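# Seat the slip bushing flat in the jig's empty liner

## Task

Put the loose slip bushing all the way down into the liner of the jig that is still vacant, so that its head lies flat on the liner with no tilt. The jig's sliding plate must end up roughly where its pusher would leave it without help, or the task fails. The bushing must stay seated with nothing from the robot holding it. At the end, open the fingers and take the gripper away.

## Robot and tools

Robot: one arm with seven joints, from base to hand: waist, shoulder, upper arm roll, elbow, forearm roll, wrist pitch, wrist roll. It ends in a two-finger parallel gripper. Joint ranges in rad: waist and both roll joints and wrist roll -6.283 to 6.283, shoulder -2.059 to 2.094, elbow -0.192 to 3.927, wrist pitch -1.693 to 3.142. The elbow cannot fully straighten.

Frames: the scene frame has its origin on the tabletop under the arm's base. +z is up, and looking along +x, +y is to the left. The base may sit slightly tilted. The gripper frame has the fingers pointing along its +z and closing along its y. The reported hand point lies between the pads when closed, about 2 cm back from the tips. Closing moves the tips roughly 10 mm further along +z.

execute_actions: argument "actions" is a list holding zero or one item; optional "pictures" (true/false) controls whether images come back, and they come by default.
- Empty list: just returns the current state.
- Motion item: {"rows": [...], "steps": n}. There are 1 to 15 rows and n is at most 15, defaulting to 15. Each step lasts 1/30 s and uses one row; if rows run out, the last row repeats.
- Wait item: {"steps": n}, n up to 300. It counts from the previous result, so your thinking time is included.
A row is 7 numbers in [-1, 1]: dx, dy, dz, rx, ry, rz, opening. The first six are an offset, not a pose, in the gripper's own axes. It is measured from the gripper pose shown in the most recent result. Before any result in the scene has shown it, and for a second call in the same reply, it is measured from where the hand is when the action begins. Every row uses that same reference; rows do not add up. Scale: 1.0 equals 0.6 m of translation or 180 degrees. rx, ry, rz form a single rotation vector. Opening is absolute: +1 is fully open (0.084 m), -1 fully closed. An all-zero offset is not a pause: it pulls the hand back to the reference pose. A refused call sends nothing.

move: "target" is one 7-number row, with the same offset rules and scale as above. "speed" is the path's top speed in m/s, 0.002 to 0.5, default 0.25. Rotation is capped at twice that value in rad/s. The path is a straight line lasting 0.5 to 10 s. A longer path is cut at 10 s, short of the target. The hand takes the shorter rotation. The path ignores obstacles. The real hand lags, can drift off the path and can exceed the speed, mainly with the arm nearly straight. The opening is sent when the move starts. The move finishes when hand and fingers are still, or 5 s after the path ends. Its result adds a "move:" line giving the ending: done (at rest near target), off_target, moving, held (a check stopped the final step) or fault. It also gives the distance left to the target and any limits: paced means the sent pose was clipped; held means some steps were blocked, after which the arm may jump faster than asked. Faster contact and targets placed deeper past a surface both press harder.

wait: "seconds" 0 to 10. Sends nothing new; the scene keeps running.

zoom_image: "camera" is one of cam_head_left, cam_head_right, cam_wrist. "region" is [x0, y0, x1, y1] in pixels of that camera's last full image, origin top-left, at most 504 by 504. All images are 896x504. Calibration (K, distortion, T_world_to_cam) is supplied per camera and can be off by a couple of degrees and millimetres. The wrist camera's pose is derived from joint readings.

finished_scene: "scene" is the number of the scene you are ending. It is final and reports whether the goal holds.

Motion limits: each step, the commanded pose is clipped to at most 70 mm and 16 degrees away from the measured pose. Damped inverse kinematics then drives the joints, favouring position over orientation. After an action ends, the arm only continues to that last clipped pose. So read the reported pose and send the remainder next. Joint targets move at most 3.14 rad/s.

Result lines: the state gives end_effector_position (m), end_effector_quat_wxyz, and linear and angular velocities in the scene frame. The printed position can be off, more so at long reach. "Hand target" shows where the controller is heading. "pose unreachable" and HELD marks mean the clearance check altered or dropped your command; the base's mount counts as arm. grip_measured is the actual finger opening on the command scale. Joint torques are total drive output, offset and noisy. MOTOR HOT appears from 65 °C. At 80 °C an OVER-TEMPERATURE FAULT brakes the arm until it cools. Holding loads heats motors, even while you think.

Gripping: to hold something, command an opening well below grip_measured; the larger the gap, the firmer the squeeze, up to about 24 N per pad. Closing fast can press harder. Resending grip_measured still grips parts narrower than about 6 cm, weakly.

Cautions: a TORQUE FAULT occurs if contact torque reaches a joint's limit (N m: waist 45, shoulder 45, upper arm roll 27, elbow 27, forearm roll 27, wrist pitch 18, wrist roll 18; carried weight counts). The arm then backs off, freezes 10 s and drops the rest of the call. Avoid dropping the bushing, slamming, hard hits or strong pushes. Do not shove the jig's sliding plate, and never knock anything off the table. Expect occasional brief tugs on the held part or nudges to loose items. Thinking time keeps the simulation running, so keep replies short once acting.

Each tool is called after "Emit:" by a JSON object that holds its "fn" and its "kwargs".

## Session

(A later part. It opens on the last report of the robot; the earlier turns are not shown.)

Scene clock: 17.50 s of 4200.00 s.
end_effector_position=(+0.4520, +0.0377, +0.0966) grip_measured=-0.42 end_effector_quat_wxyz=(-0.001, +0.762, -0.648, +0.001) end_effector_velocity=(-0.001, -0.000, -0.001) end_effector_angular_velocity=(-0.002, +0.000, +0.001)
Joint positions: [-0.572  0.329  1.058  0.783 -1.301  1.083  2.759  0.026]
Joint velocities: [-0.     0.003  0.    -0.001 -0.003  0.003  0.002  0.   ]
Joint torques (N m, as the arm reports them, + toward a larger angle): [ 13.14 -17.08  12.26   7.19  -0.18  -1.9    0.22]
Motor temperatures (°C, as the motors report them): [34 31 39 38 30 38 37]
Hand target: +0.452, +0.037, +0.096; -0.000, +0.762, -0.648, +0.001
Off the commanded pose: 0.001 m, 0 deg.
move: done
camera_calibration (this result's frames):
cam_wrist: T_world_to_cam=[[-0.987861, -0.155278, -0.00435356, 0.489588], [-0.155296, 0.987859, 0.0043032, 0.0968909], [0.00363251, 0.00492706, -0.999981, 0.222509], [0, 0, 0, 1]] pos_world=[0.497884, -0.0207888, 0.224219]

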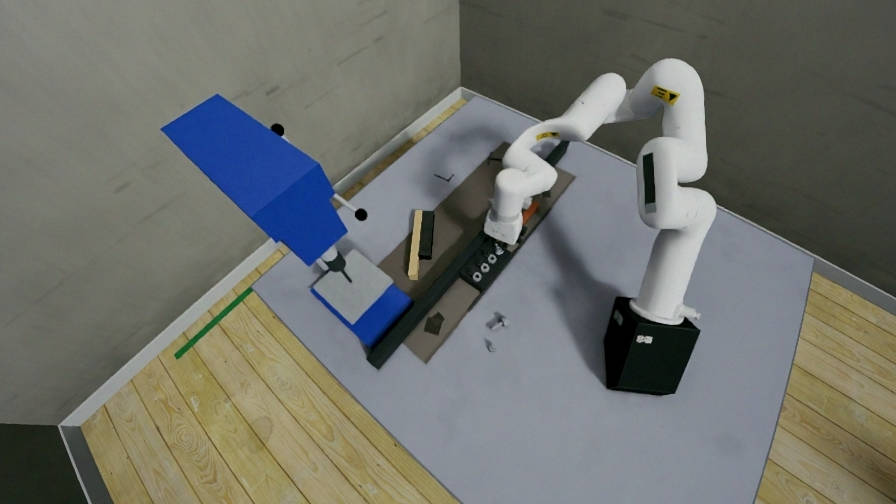

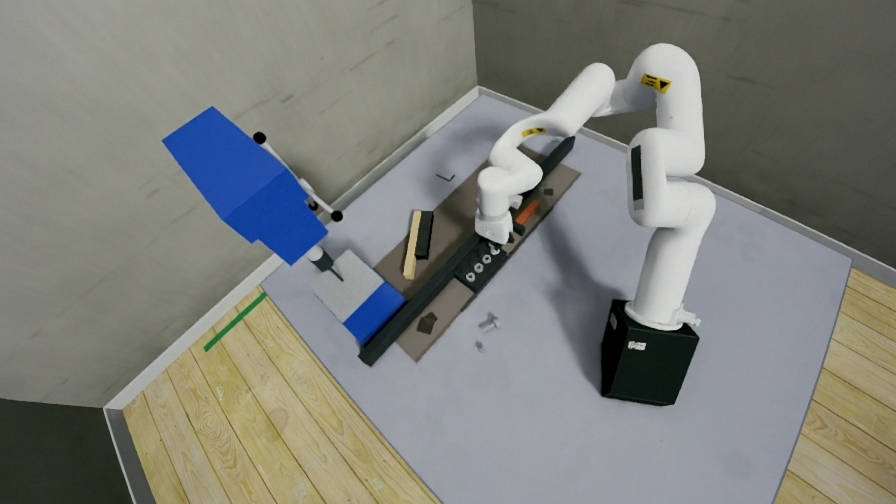

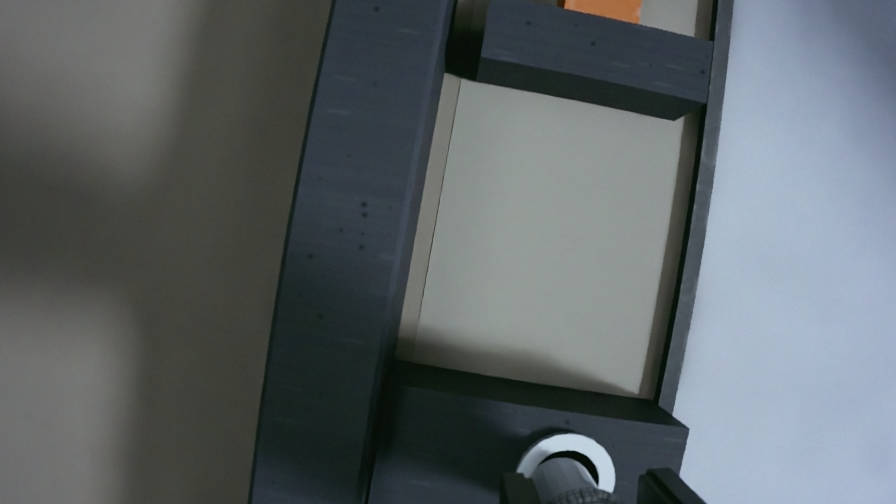

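Emit:
{"fn": "move", "kwargs": {"target": [0,0.0017,-0.005,0,0,0,-0.65], "speed": 0.01}}

Emit:
{"fn": "zoom_image", "kwargs": {"camera": "cam_wrist", "region": [480,404,680,504]}}

Scene clock: 19.03 s of 4200.00 s.
end_effector_position=(+0.4509, +0.0374, +0.0994) grip_measured=-0.42 end_effector_quat_wxyz=(-0.000, +0.762, -0.648, +0.001) end_effector_velocity=(-0.000, -0.000, +0.001) end_effector_angular_velocity=(+0.000, -0.001, +0.000)
Joint positions: [-0.575  0.317  1.065  0.778 -1.289  1.08   2.756  0.026]
Joint velocities: [-0.001 -0.002  0.001 -0.001  0.001 -0.001 -0.    -0.   ]
Joint torques (N m, as the arm reports them, + toward a larger angle): [ 13.97 -17.99  13.13   7.6   -0.02  -1.73   0.23]
Motor temperatures (°C, as the motors report them): [34 31 39 38 30 38 37]
Hand target: +0.451, +0.037, +0.100; -0.001, +0.762, -0.648, +0.001
Off the commanded pose: 0.000 m, 0 deg.
move: done
camera_calibration (this result's frames):
cam_wrist: T_world_to_cam=[[-0.98789, -0.155105, -0.00389447, 0.488417], [-0.155121, 0.987887, 0.00410312, 0.0969525], [0.00321088, 0.00465755, -0.999984, 0.225504], [0, 0, 0, 1]] pos_world=[0.496818, -0.0210724, 0.227004]

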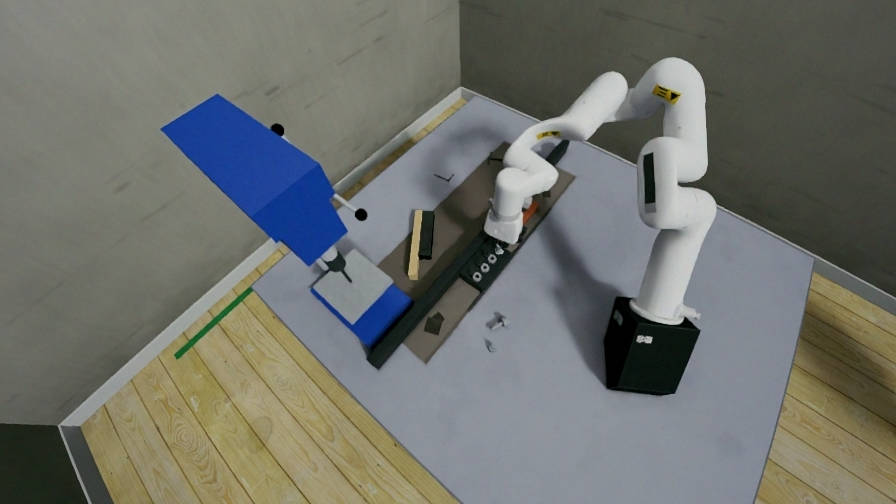

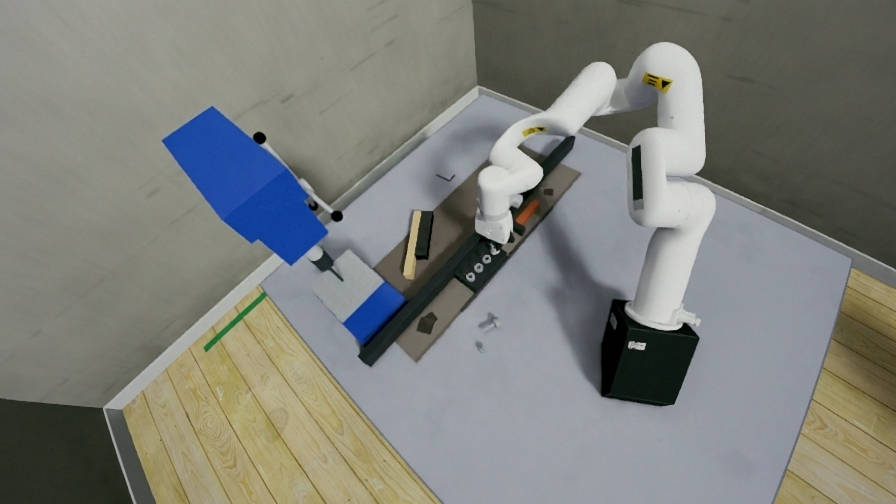

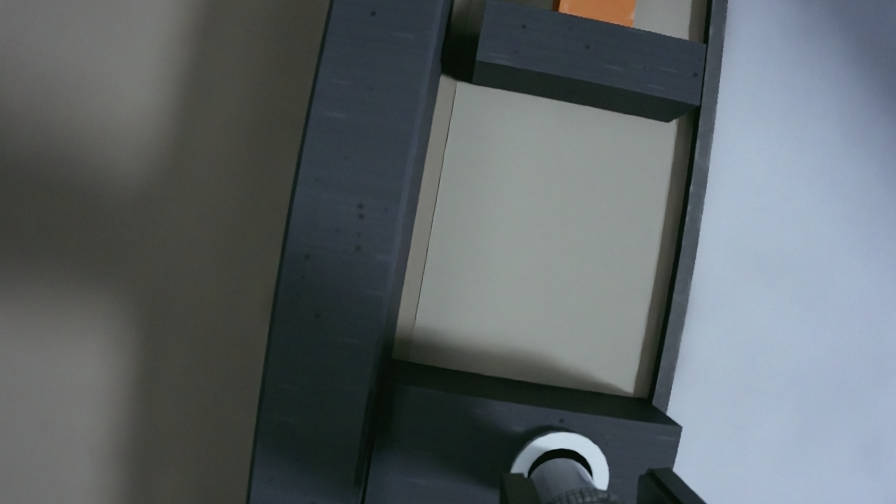

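Region (480, 404, 680, 504) of cam_wrist's 896x504 image, scaled by 2.520, with more detail than that image has.

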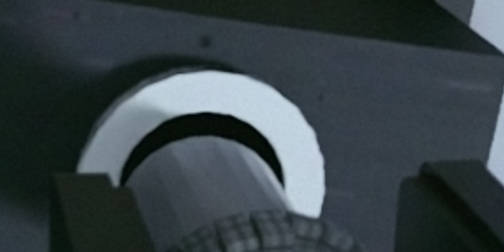

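Emit:
{"fn": "move", "kwargs": {"target": [0,0.0004,0.003,0,0,0,-0.65], "speed": 0.006}}

Emit:
{"fn": "zoom_image", "kwargs": {"camera": "cam_wrist", "region": [480,404,680,504]}}

Scene clock: 22.40 s of 4200.00 s.
end_effector_position=(+0.4507, +0.0373, +0.0976) grip_measured=-0.42 end_effector_quat_wxyz=(-0.000, +0.762, -0.648, +0.001) end_effector_velocity=(+0.001, +0.000, +0.001) end_effector_angular_velocity=(-0.000, -0.003, -0.000)
Joint positions: [-0.575  0.321  1.061  0.778 -1.295  1.08   2.758  0.026]
Joint velocities: [ 0.001 -0.001  0.     0.001 -0.001 -0.     0.001  0.   ]
Joint torques (N m, as the arm reports them, + toward a larger angle): [ 14.   -17.99  13.16   7.3    0.03  -1.78   0.19]
Motor temperatures (°C, as the motors report them): [34 31 40 38 30 38 37]
Hand target: +0.451, +0.037, +0.098; -0.000, +0.762, -0.648, +0.001
Off the commanded pose: 0.000 m, 0 deg.
move: done
camera_calibration (this result's frames):
cam_wrist: T_world_to_cam=[[-0.987891, -0.155102, -0.00387941, 0.488175], [-0.155117, 0.987888, 0.00410336, 0.0969635], [0.00319598, 0.00465543, -0.999984, 0.22372], [0, 0, 0, 1]] pos_world=[0.496589, -0.0211137, 0.225212]

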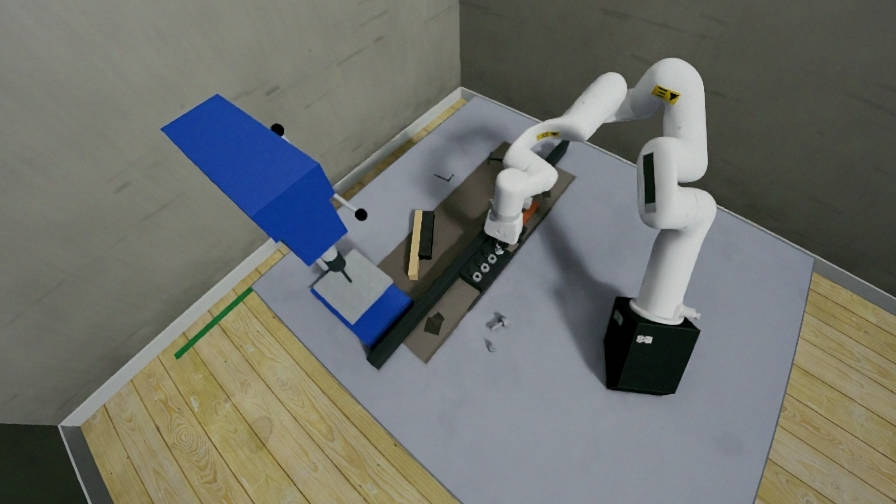

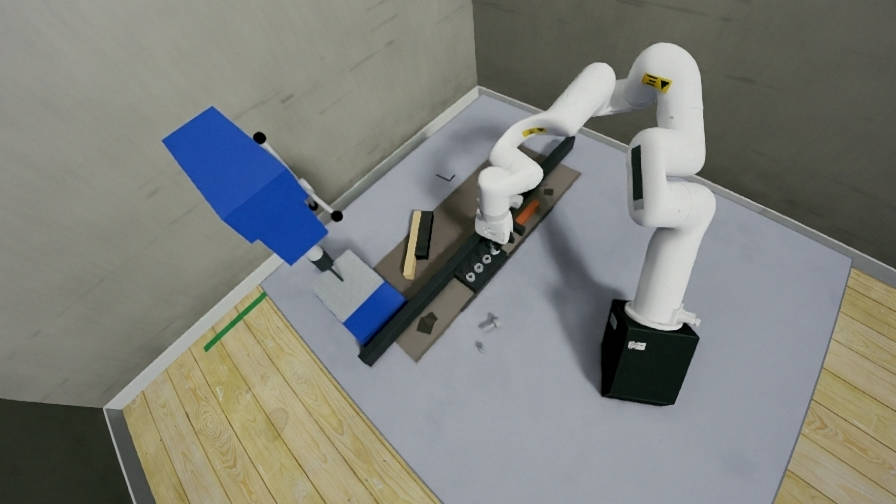

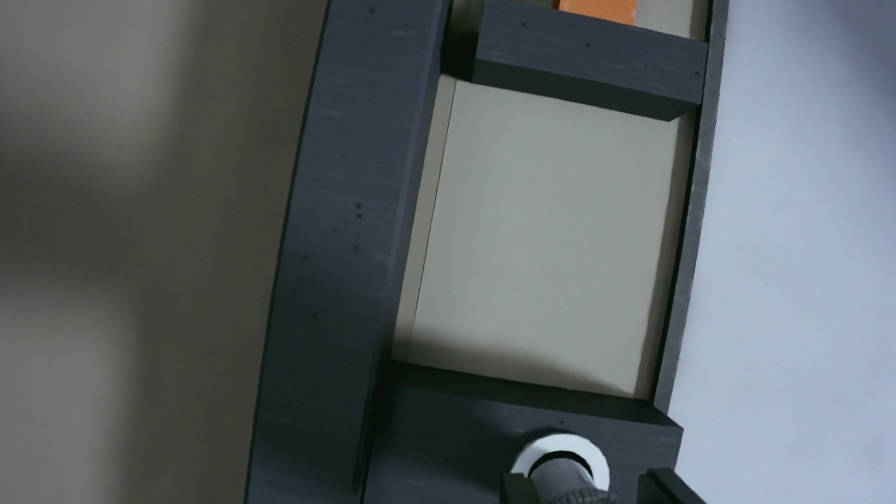

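Region (480, 404, 680, 504) of cam_wrist's 896x504 image, scaled by 2.520, with more detail than that image has.

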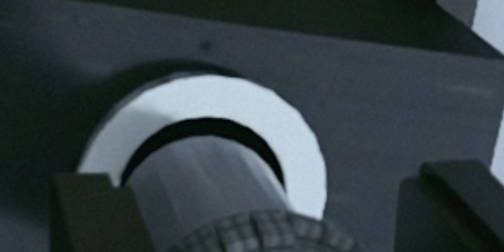

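Emit:
{"fn": "move", "kwargs": {"target": [0.002,0,0.001,0,0,0,-0.65], "speed": 0.004}}

Emit:
{"fn": "zoom_image", "kwargs": {"camera": "cam_wrist", "region": [480,404,680,504]}}

Scene clock: 23.87 s of 4200.00 s.
end_effector_position=(+0.4508, +0.0361, +0.0970) grip_measured=-0.42 end_effector_quat_wxyz=(-0.000, +0.762, -0.648, +0.001) end_effector_velocity=(+0.000, -0.000, -0.000) end_effector_angular_velocity=(+0.001, +0.000, -0.000)
Joint positions: [-0.579  0.318  1.061  0.777 -1.295  1.076  2.756  0.026]
Joint velocities: [-0.001 -0.     0.    -0.     0.    -0.001 -0.    -0.   ]
Joint torques (N m, as the arm reports them, + toward a larger angle): [ 14.02 -18.27  13.13   7.41  -0.03  -1.71   0.23]
Motor temperatures (°C, as the motors report them): [34 31 40 38 30 38 37]
Hand target: +0.451, +0.036, +0.097; -0.000, +0.762, -0.648, +0.001
Off the commanded pose: 0.000 m, 0 deg.
move: done
camera_calibration (this result's frames):
cam_wrist: T_world_to_cam=[[-0.987894, -0.155084, -0.00386824, 0.488184], [-0.155099, 0.98789, 0.0040967, 0.0981543], [0.00318607, 0.00464707, -0.999984, 0.223129], [0, 0, 0, 1]] pos_world=[0.496786, -0.0222932, 0.224611]

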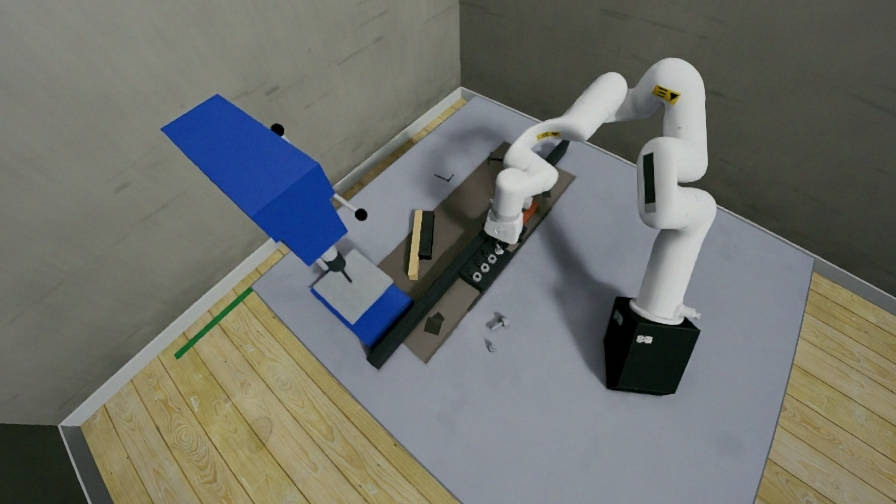

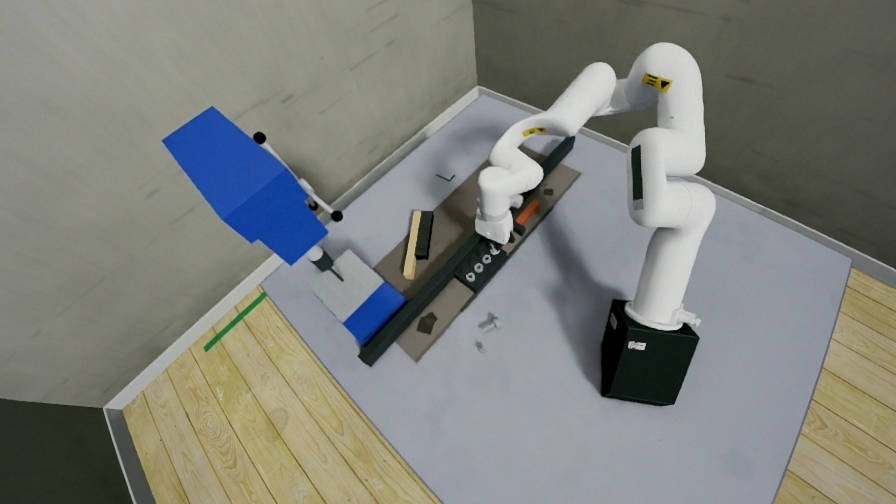

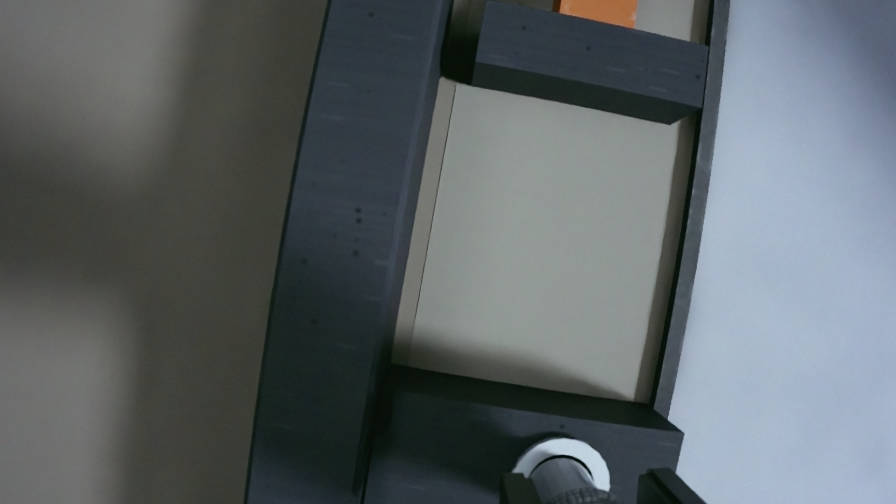

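Region (480, 404, 680, 504) of cam_wrist's 896x504 image, scaled by 2.520, with more detail than that image has.

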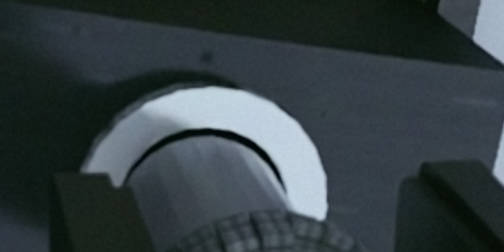

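Looks concentric. Descend slowly.

Emit:
{"fn": "move", "kwargs": {"target": [0,0,0.007,0,0,0,-0.65], "speed": 0.004}}

Emit:
{"fn": "zoom_image", "kwargs": {"camera": "cam_wrist", "region": [480,404,680,504]}}

Scene clock: 25.60 s of 4200.00 s.
end_effector_position=(+0.4508, +0.0363, +0.0929) grip_measured=-0.42 end_effector_quat_wxyz=(-0.001, +0.762, -0.648, +0.001) end_effector_velocity=(+0.000, -0.000, +0.000) end_effector_angular_velocity=(-0.001, -0.001, -0.000)
Joint positions: [-0.577  0.331  1.053  0.778 -1.311  1.077  2.762  0.026]
Joint velocities: [-0.    -0.001 -0.     0.    -0.001  0.     0.     0.   ]
Joint torques (N m, as the arm reports them, + toward a larger angle): [  9.94 -15.1    8.57   6.32  -0.91  -1.21   0.26]
Motor temperatures (°C, as the motors report them): [34 31 40 38 30 38 37]
Hand target: +0.451, +0.036, +0.093; -0.000, +0.762, -0.648, +0.001
Off the commanded pose: 0.000 m, 0 deg.
move: done
camera_calibration (this result's frames):
cam_wrist: T_world_to_cam=[[-0.987843, -0.155403, -0.00395561, 0.488118], [-0.15542, 0.987839, 0.00436754, 0.0981104], [0.00322877, 0.00492923, -0.999983, 0.219011], [0, 0, 0, 1]] pos_world=[0.496725, -0.0221416, 0.220509]

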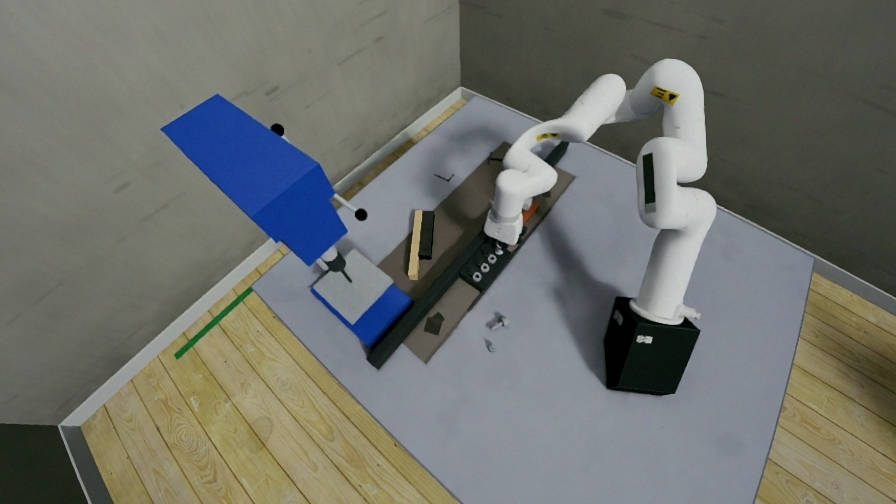

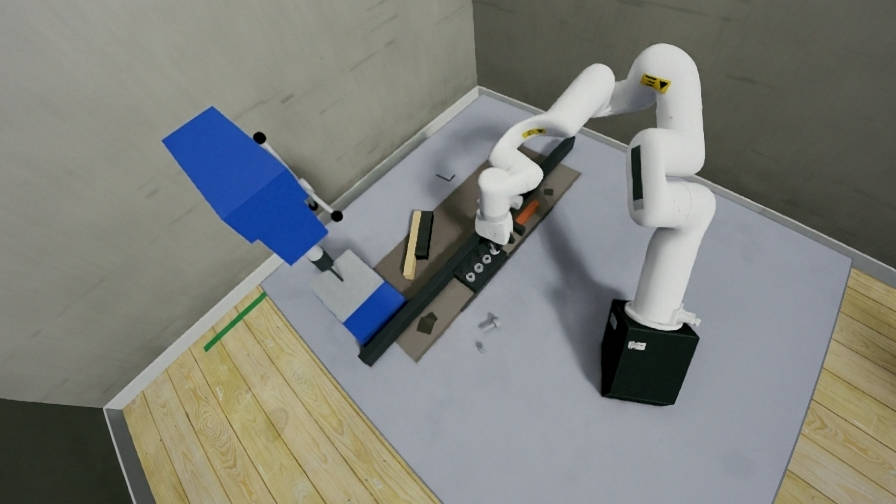

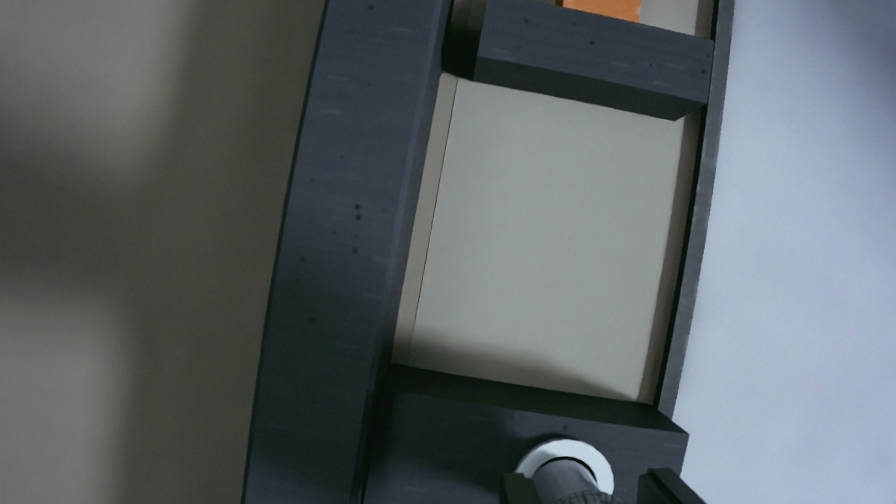

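Region (480, 404, 680, 504) of cam_wrist's 896x504 image, scaled by 2.520, with more detail than that image has.

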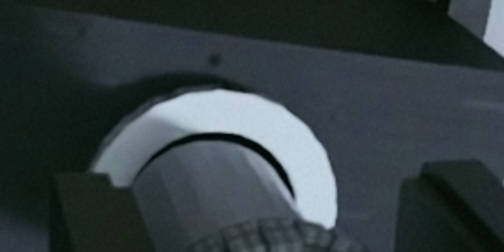

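Emit:
{"fn": "move", "kwargs": {"target": [0,0.0008,-0.006,0,0,0,-0.65], "speed": 0.008}}

Emit:
{"fn": "zoom_image", "kwargs": {"camera": "cam_wrist", "region": [480,404,680,504]}}

Scene clock: 27.10 s of 4200.00 s.
end_effector_position=(+0.4501, +0.0360, +0.0962) grip_measured=-0.42 end_effector_quat_wxyz=(-0.000, +0.762, -0.648, +0.001) end_effector_velocity=(+0.002, +0.001, +0.002) end_effector_angular_velocity=(+0.003, -0.006, +0.000)
Joint positions: [-0.579  0.319  1.06   0.775 -1.297  1.075  2.757  0.026]
Joint velocities: [ 0.002 -0.002  0.002  0.003 -0.    -0.002 -0.    -0.   ]
Joint torques (N m, as the arm reports them, + toward a larger angle): [ 13.82 -17.9   13.25   7.43   0.02  -1.68   0.21]
Motor temperatures (°C, as the motors report them): [34 31 40 37 30 38 37]
Hand target: +0.450, +0.036, +0.097; -0.001, +0.762, -0.648, +0.001
Off the commanded pose: 0.000 m, 0 deg.
move: done
camera_calibration (this result's frames):
cam_wrist: T_world_to_cam=[[-0.98788, -0.155189, -0.00310737, 0.487315], [-0.1552, 0.987875, 0.0040363, 0.0982221], [0.0024433, 0.00446964, -0.999987, 0.222675], [0, 0, 0, 1]] pos_world=[0.496109, -0.0224008, 0.22379]

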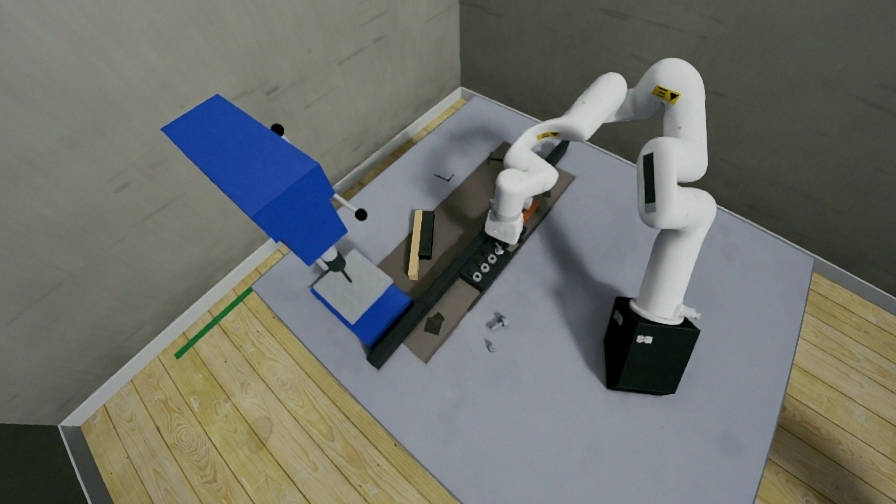

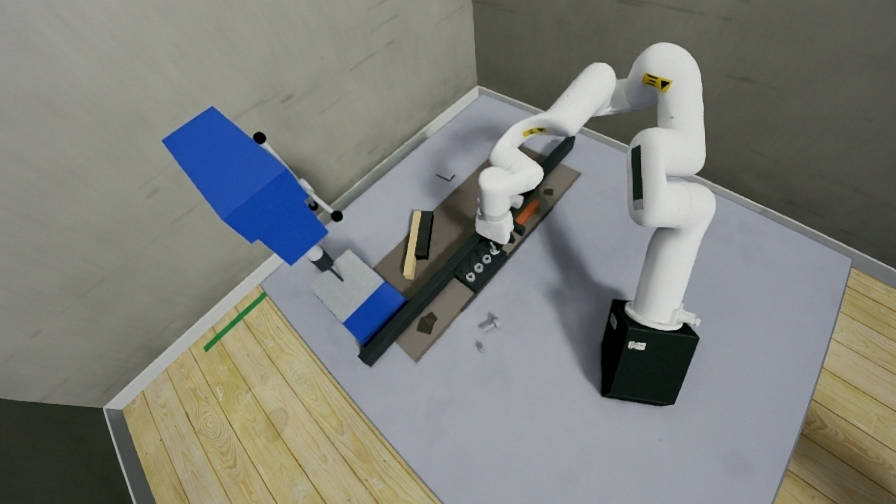

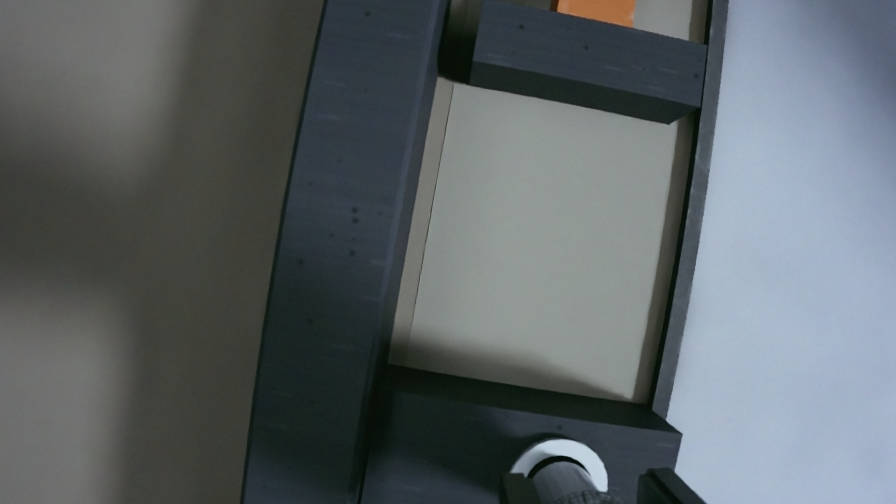

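Region (480, 404, 680, 504) of cam_wrist's 896x504 image, scaled by 2.520, with more detail than that image has.

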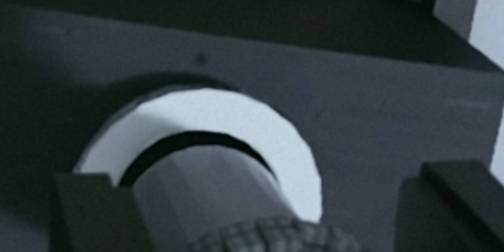

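Emit:
{"fn": "move", "kwargs": {"target": [0,-0.0003,0.006,0,0,0,-0.7], "speed": 0.003}}

Emit:
{"fn": "zoom_image", "kwargs": {"camera": "cam_wrist", "region": [480,404,680,504]}}

Scene clock: 29.07 s of 4200.00 s.
end_effector_position=(+0.4503, +0.0366, +0.0933) grip_measured=-0.42 end_effector_quat_wxyz=(-0.001, +0.762, -0.647, +0.001) end_effector_velocity=(+0.001, -0.001, -0.000) end_effector_angular_velocity=(-0.001, -0.001, -0.001)
Joint positions: [-0.576  0.329  1.053  0.777 -1.31   1.076  2.762  0.026]
Joint velocities: [-0.002  0.001  0.001  0.001 -0.002  0.001  0.001  0.   ]
Joint torques (N m, as the arm reports them, + toward a larger angle): [ 12.15 -16.71  10.94   7.39  -0.79  -1.82   0.21]
Motor temperatures (°C, as the motors report them): [35 31 40 37 30 38 37]
Hand target: +0.450, +0.036, +0.093; -0.000, +0.762, -0.648, +0.001
Off the commanded pose: 0.001 m, 0 deg.
move: done
camera_calibration (this result's frames):
cam_wrist: T_world_to_cam=[[-0.987719, -0.156181, -0.00439269, 0.487735], [-0.1562, 0.987715, 0.00451106, 0.0981074], [0.00363418, 0.0051418, -0.99998, 0.219212], [0, 0, 0, 1]] pos_world=[0.496273, -0.0218543, 0.220907]

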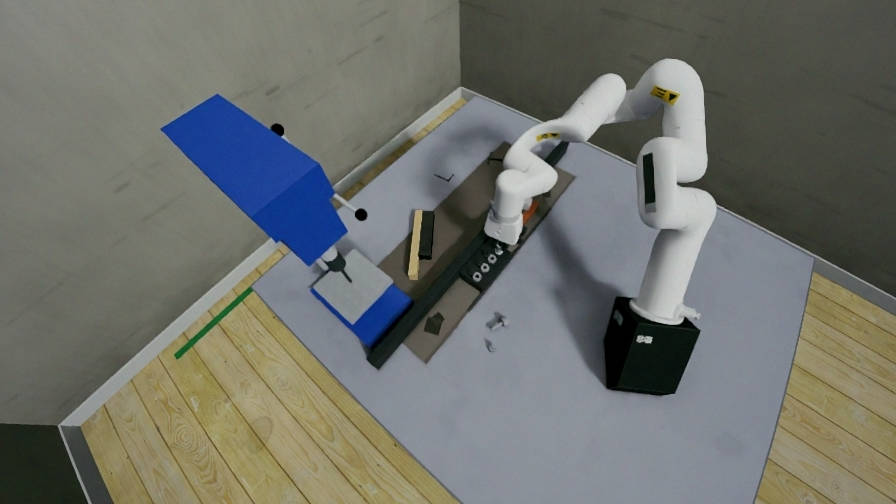

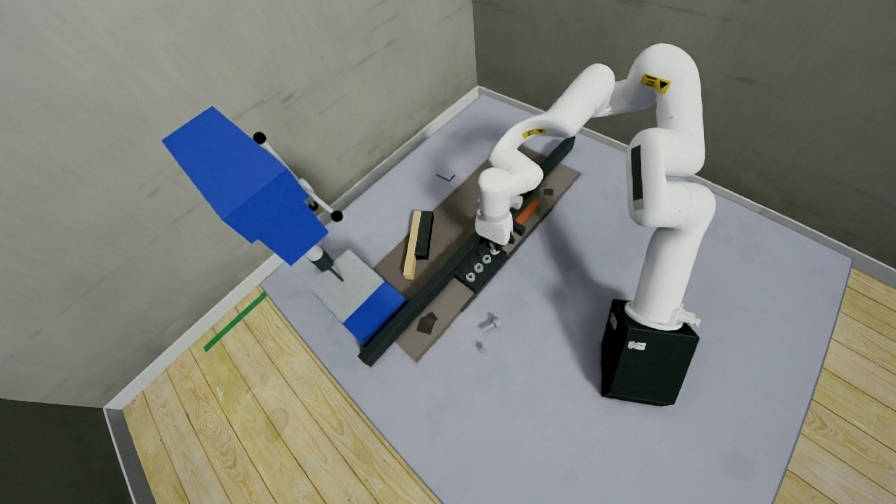

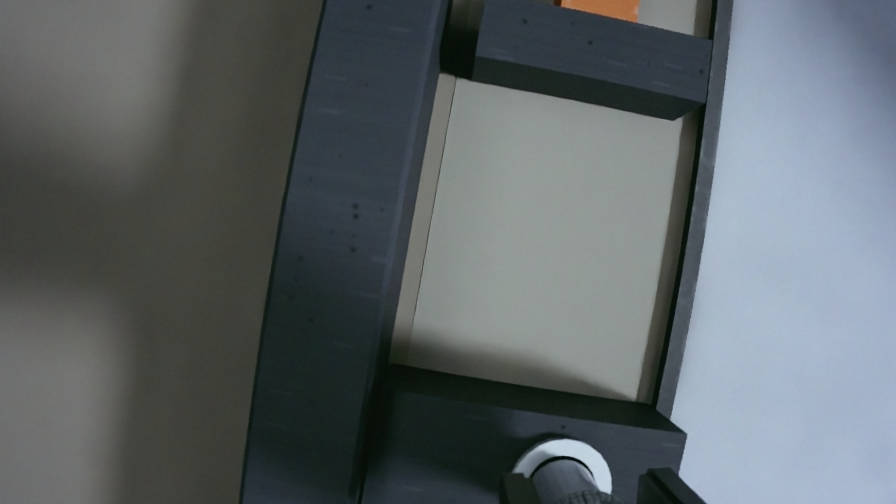

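Region (480, 404, 680, 504) of cam_wrist's 896x504 image, scaled by 2.520, with more detail than that image has.

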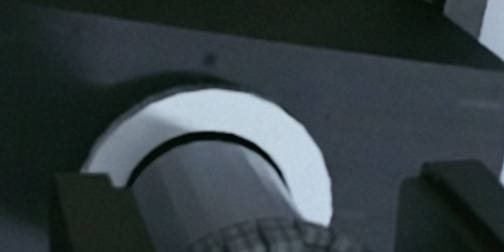

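Emit:
{"fn": "move", "kwargs": {"target": [0.0018,0.0003,-0.0005,0,0,0,-0.7], "speed": 0.003}}

Emit:
{"fn": "zoom_image", "kwargs": {"camera": "cam_wrist", "region": [480,404,680,504]}}

Scene clock: 30.23 s of 4200.00 s.
end_effector_position=(+0.4504, +0.0351, +0.0932) grip_measured=-0.42 end_effector_quat_wxyz=(-0.000, +0.762, -0.648, +0.001) end_effector_velocity=(+0.000, -0.000, +0.000) end_effector_angular_velocity=(-0.001, -0.000, -0.000)
Joint positions: [-0.58   0.324  1.054  0.775 -1.307  1.072  2.759  0.026]
Joint velocities: [ 0.001 -0.002 -0.    -0.     0.002 -0.    -0.    -0.   ]
Joint torques (N m, as the arm reports them, + toward a larger angle): [ 12.69 -17.4   11.8    6.36  -0.03  -1.25   0.17]
Motor temperatures (°C, as the motors report them): [35 31 40 37 30 38 37]
Hand target: +0.450, +0.035, +0.094; -0.001, +0.762, -0.647, +0.001
Off the commanded pose: 0.001 m, 0 deg.
move: done
camera_calibration (this result's frames):
cam_wrist: T_world_to_cam=[[-0.987862, -0.155286, -0.00375897, 0.487588], [-0.155302, 0.987858, 0.0042349, 0.0992102], [0.00305571, 0.00476727, -0.999984, 0.21935], [0, 0, 0, 1]] pos_world=[0.496407, -0.0233355, 0.220759]

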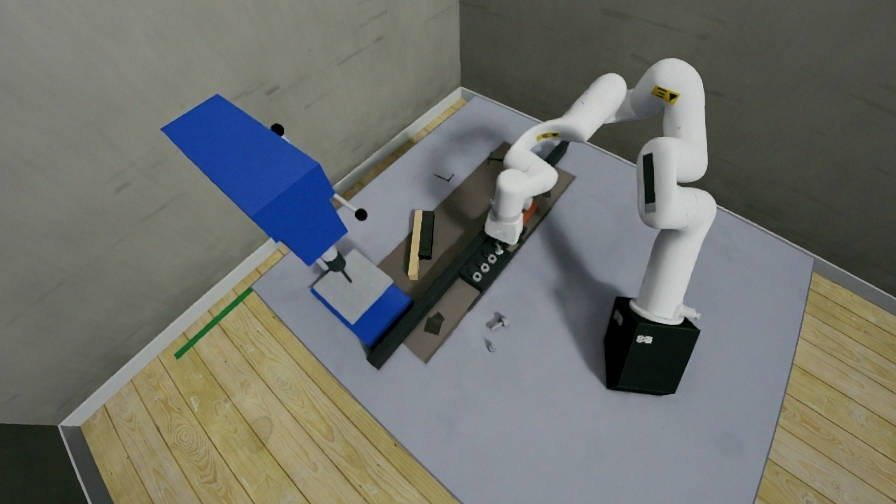

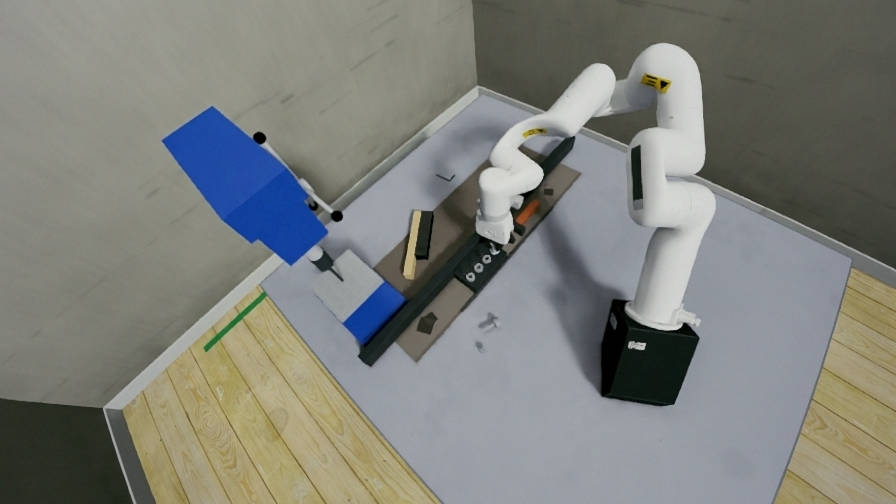

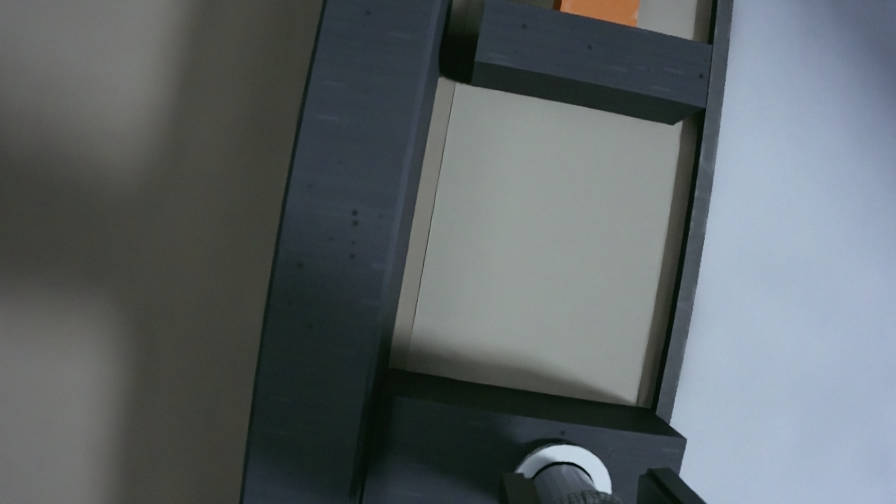

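Region (480, 404, 680, 504) of cam_wrist's 896x504 image, scaled by 2.520, with more detail than that image has.

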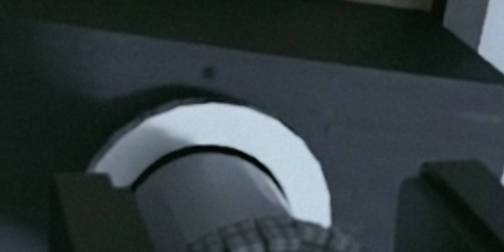

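Emit:
{"fn": "move", "kwargs": {"target": [-0.0005,0.0003,0.005,0,0,0,-0.7], "speed": 0.003}}

Emit:
{"fn": "zoom_image", "kwargs": {"camera": "cam_wrist", "region": [480,404,680,504]}}

Scene clock: 32.03 s of 4200.00 s.
end_effector_position=(+0.4504, +0.0355, +0.0905) grip_measured=-0.42 end_effector_quat_wxyz=(-0.001, +0.762, -0.648, +0.001) end_effector_velocity=(+0.000, +0.000, -0.000) end_effector_angular_velocity=(+0.001, +0.000, -0.001)
Joint positions: [-0.579  0.334  1.048  0.776 -1.319  1.074  2.764  0.026]
Joint velocities: [-0.001  0.002  0.     0.001 -0.001 -0.     0.     0.   ]
Joint torques (N m, as the arm reports them, + toward a larger angle): [ 10.33 -13.88   8.56   5.12  -0.45  -1.48   0.2 ]
Motor temperatures (°C, as the motors report them): [35 31 40 37 30 38 37]
Hand target: +0.450, +0.035, +0.090; -0.000, +0.762, -0.648, +0.001
Off the commanded pose: 0.000 m, 0 deg.
move: done
camera_calibration (this result's frames):
cam_wrist: T_world_to_cam=[[-0.987831, -0.155471, -0.00439645, 0.487632], [-0.155489, 0.987828, 0.00434552, 0.098877], [0.00366734, 0.00497624, -0.999981, 0.216332], [0, 0, 0, 1]] pos_world=[0.496279, -0.0229375, 0.218042]

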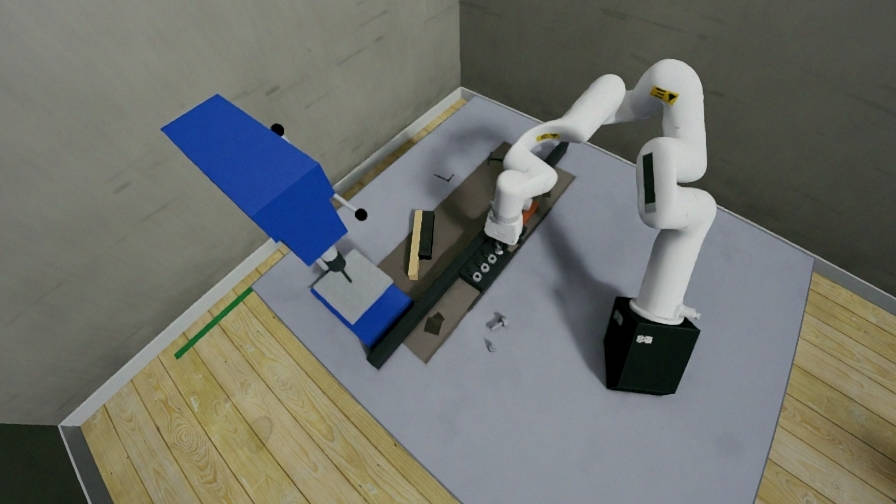

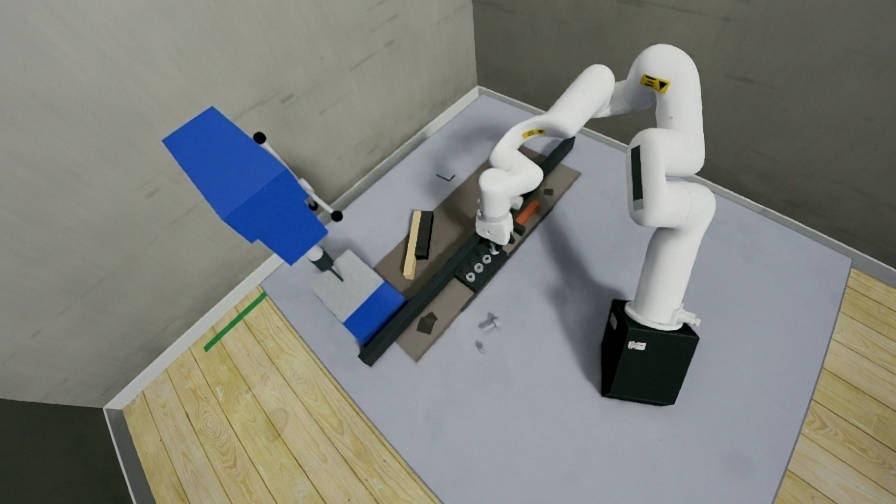

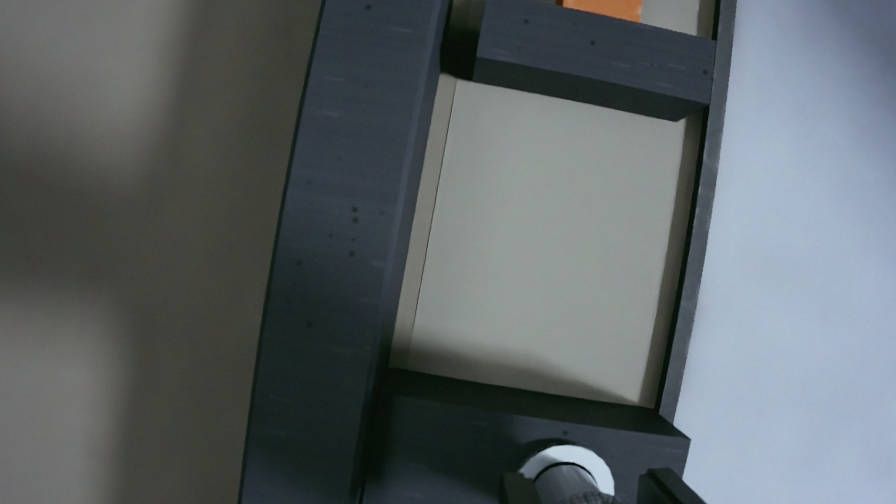

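Region (480, 404, 680, 504) of cam_wrist's 896x504 image, scaled by 2.520, with more detail than that image has.

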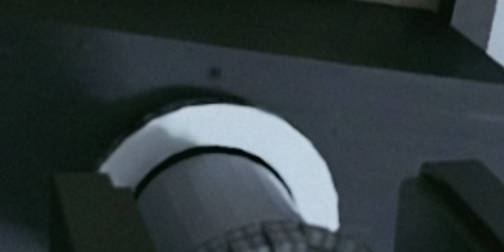

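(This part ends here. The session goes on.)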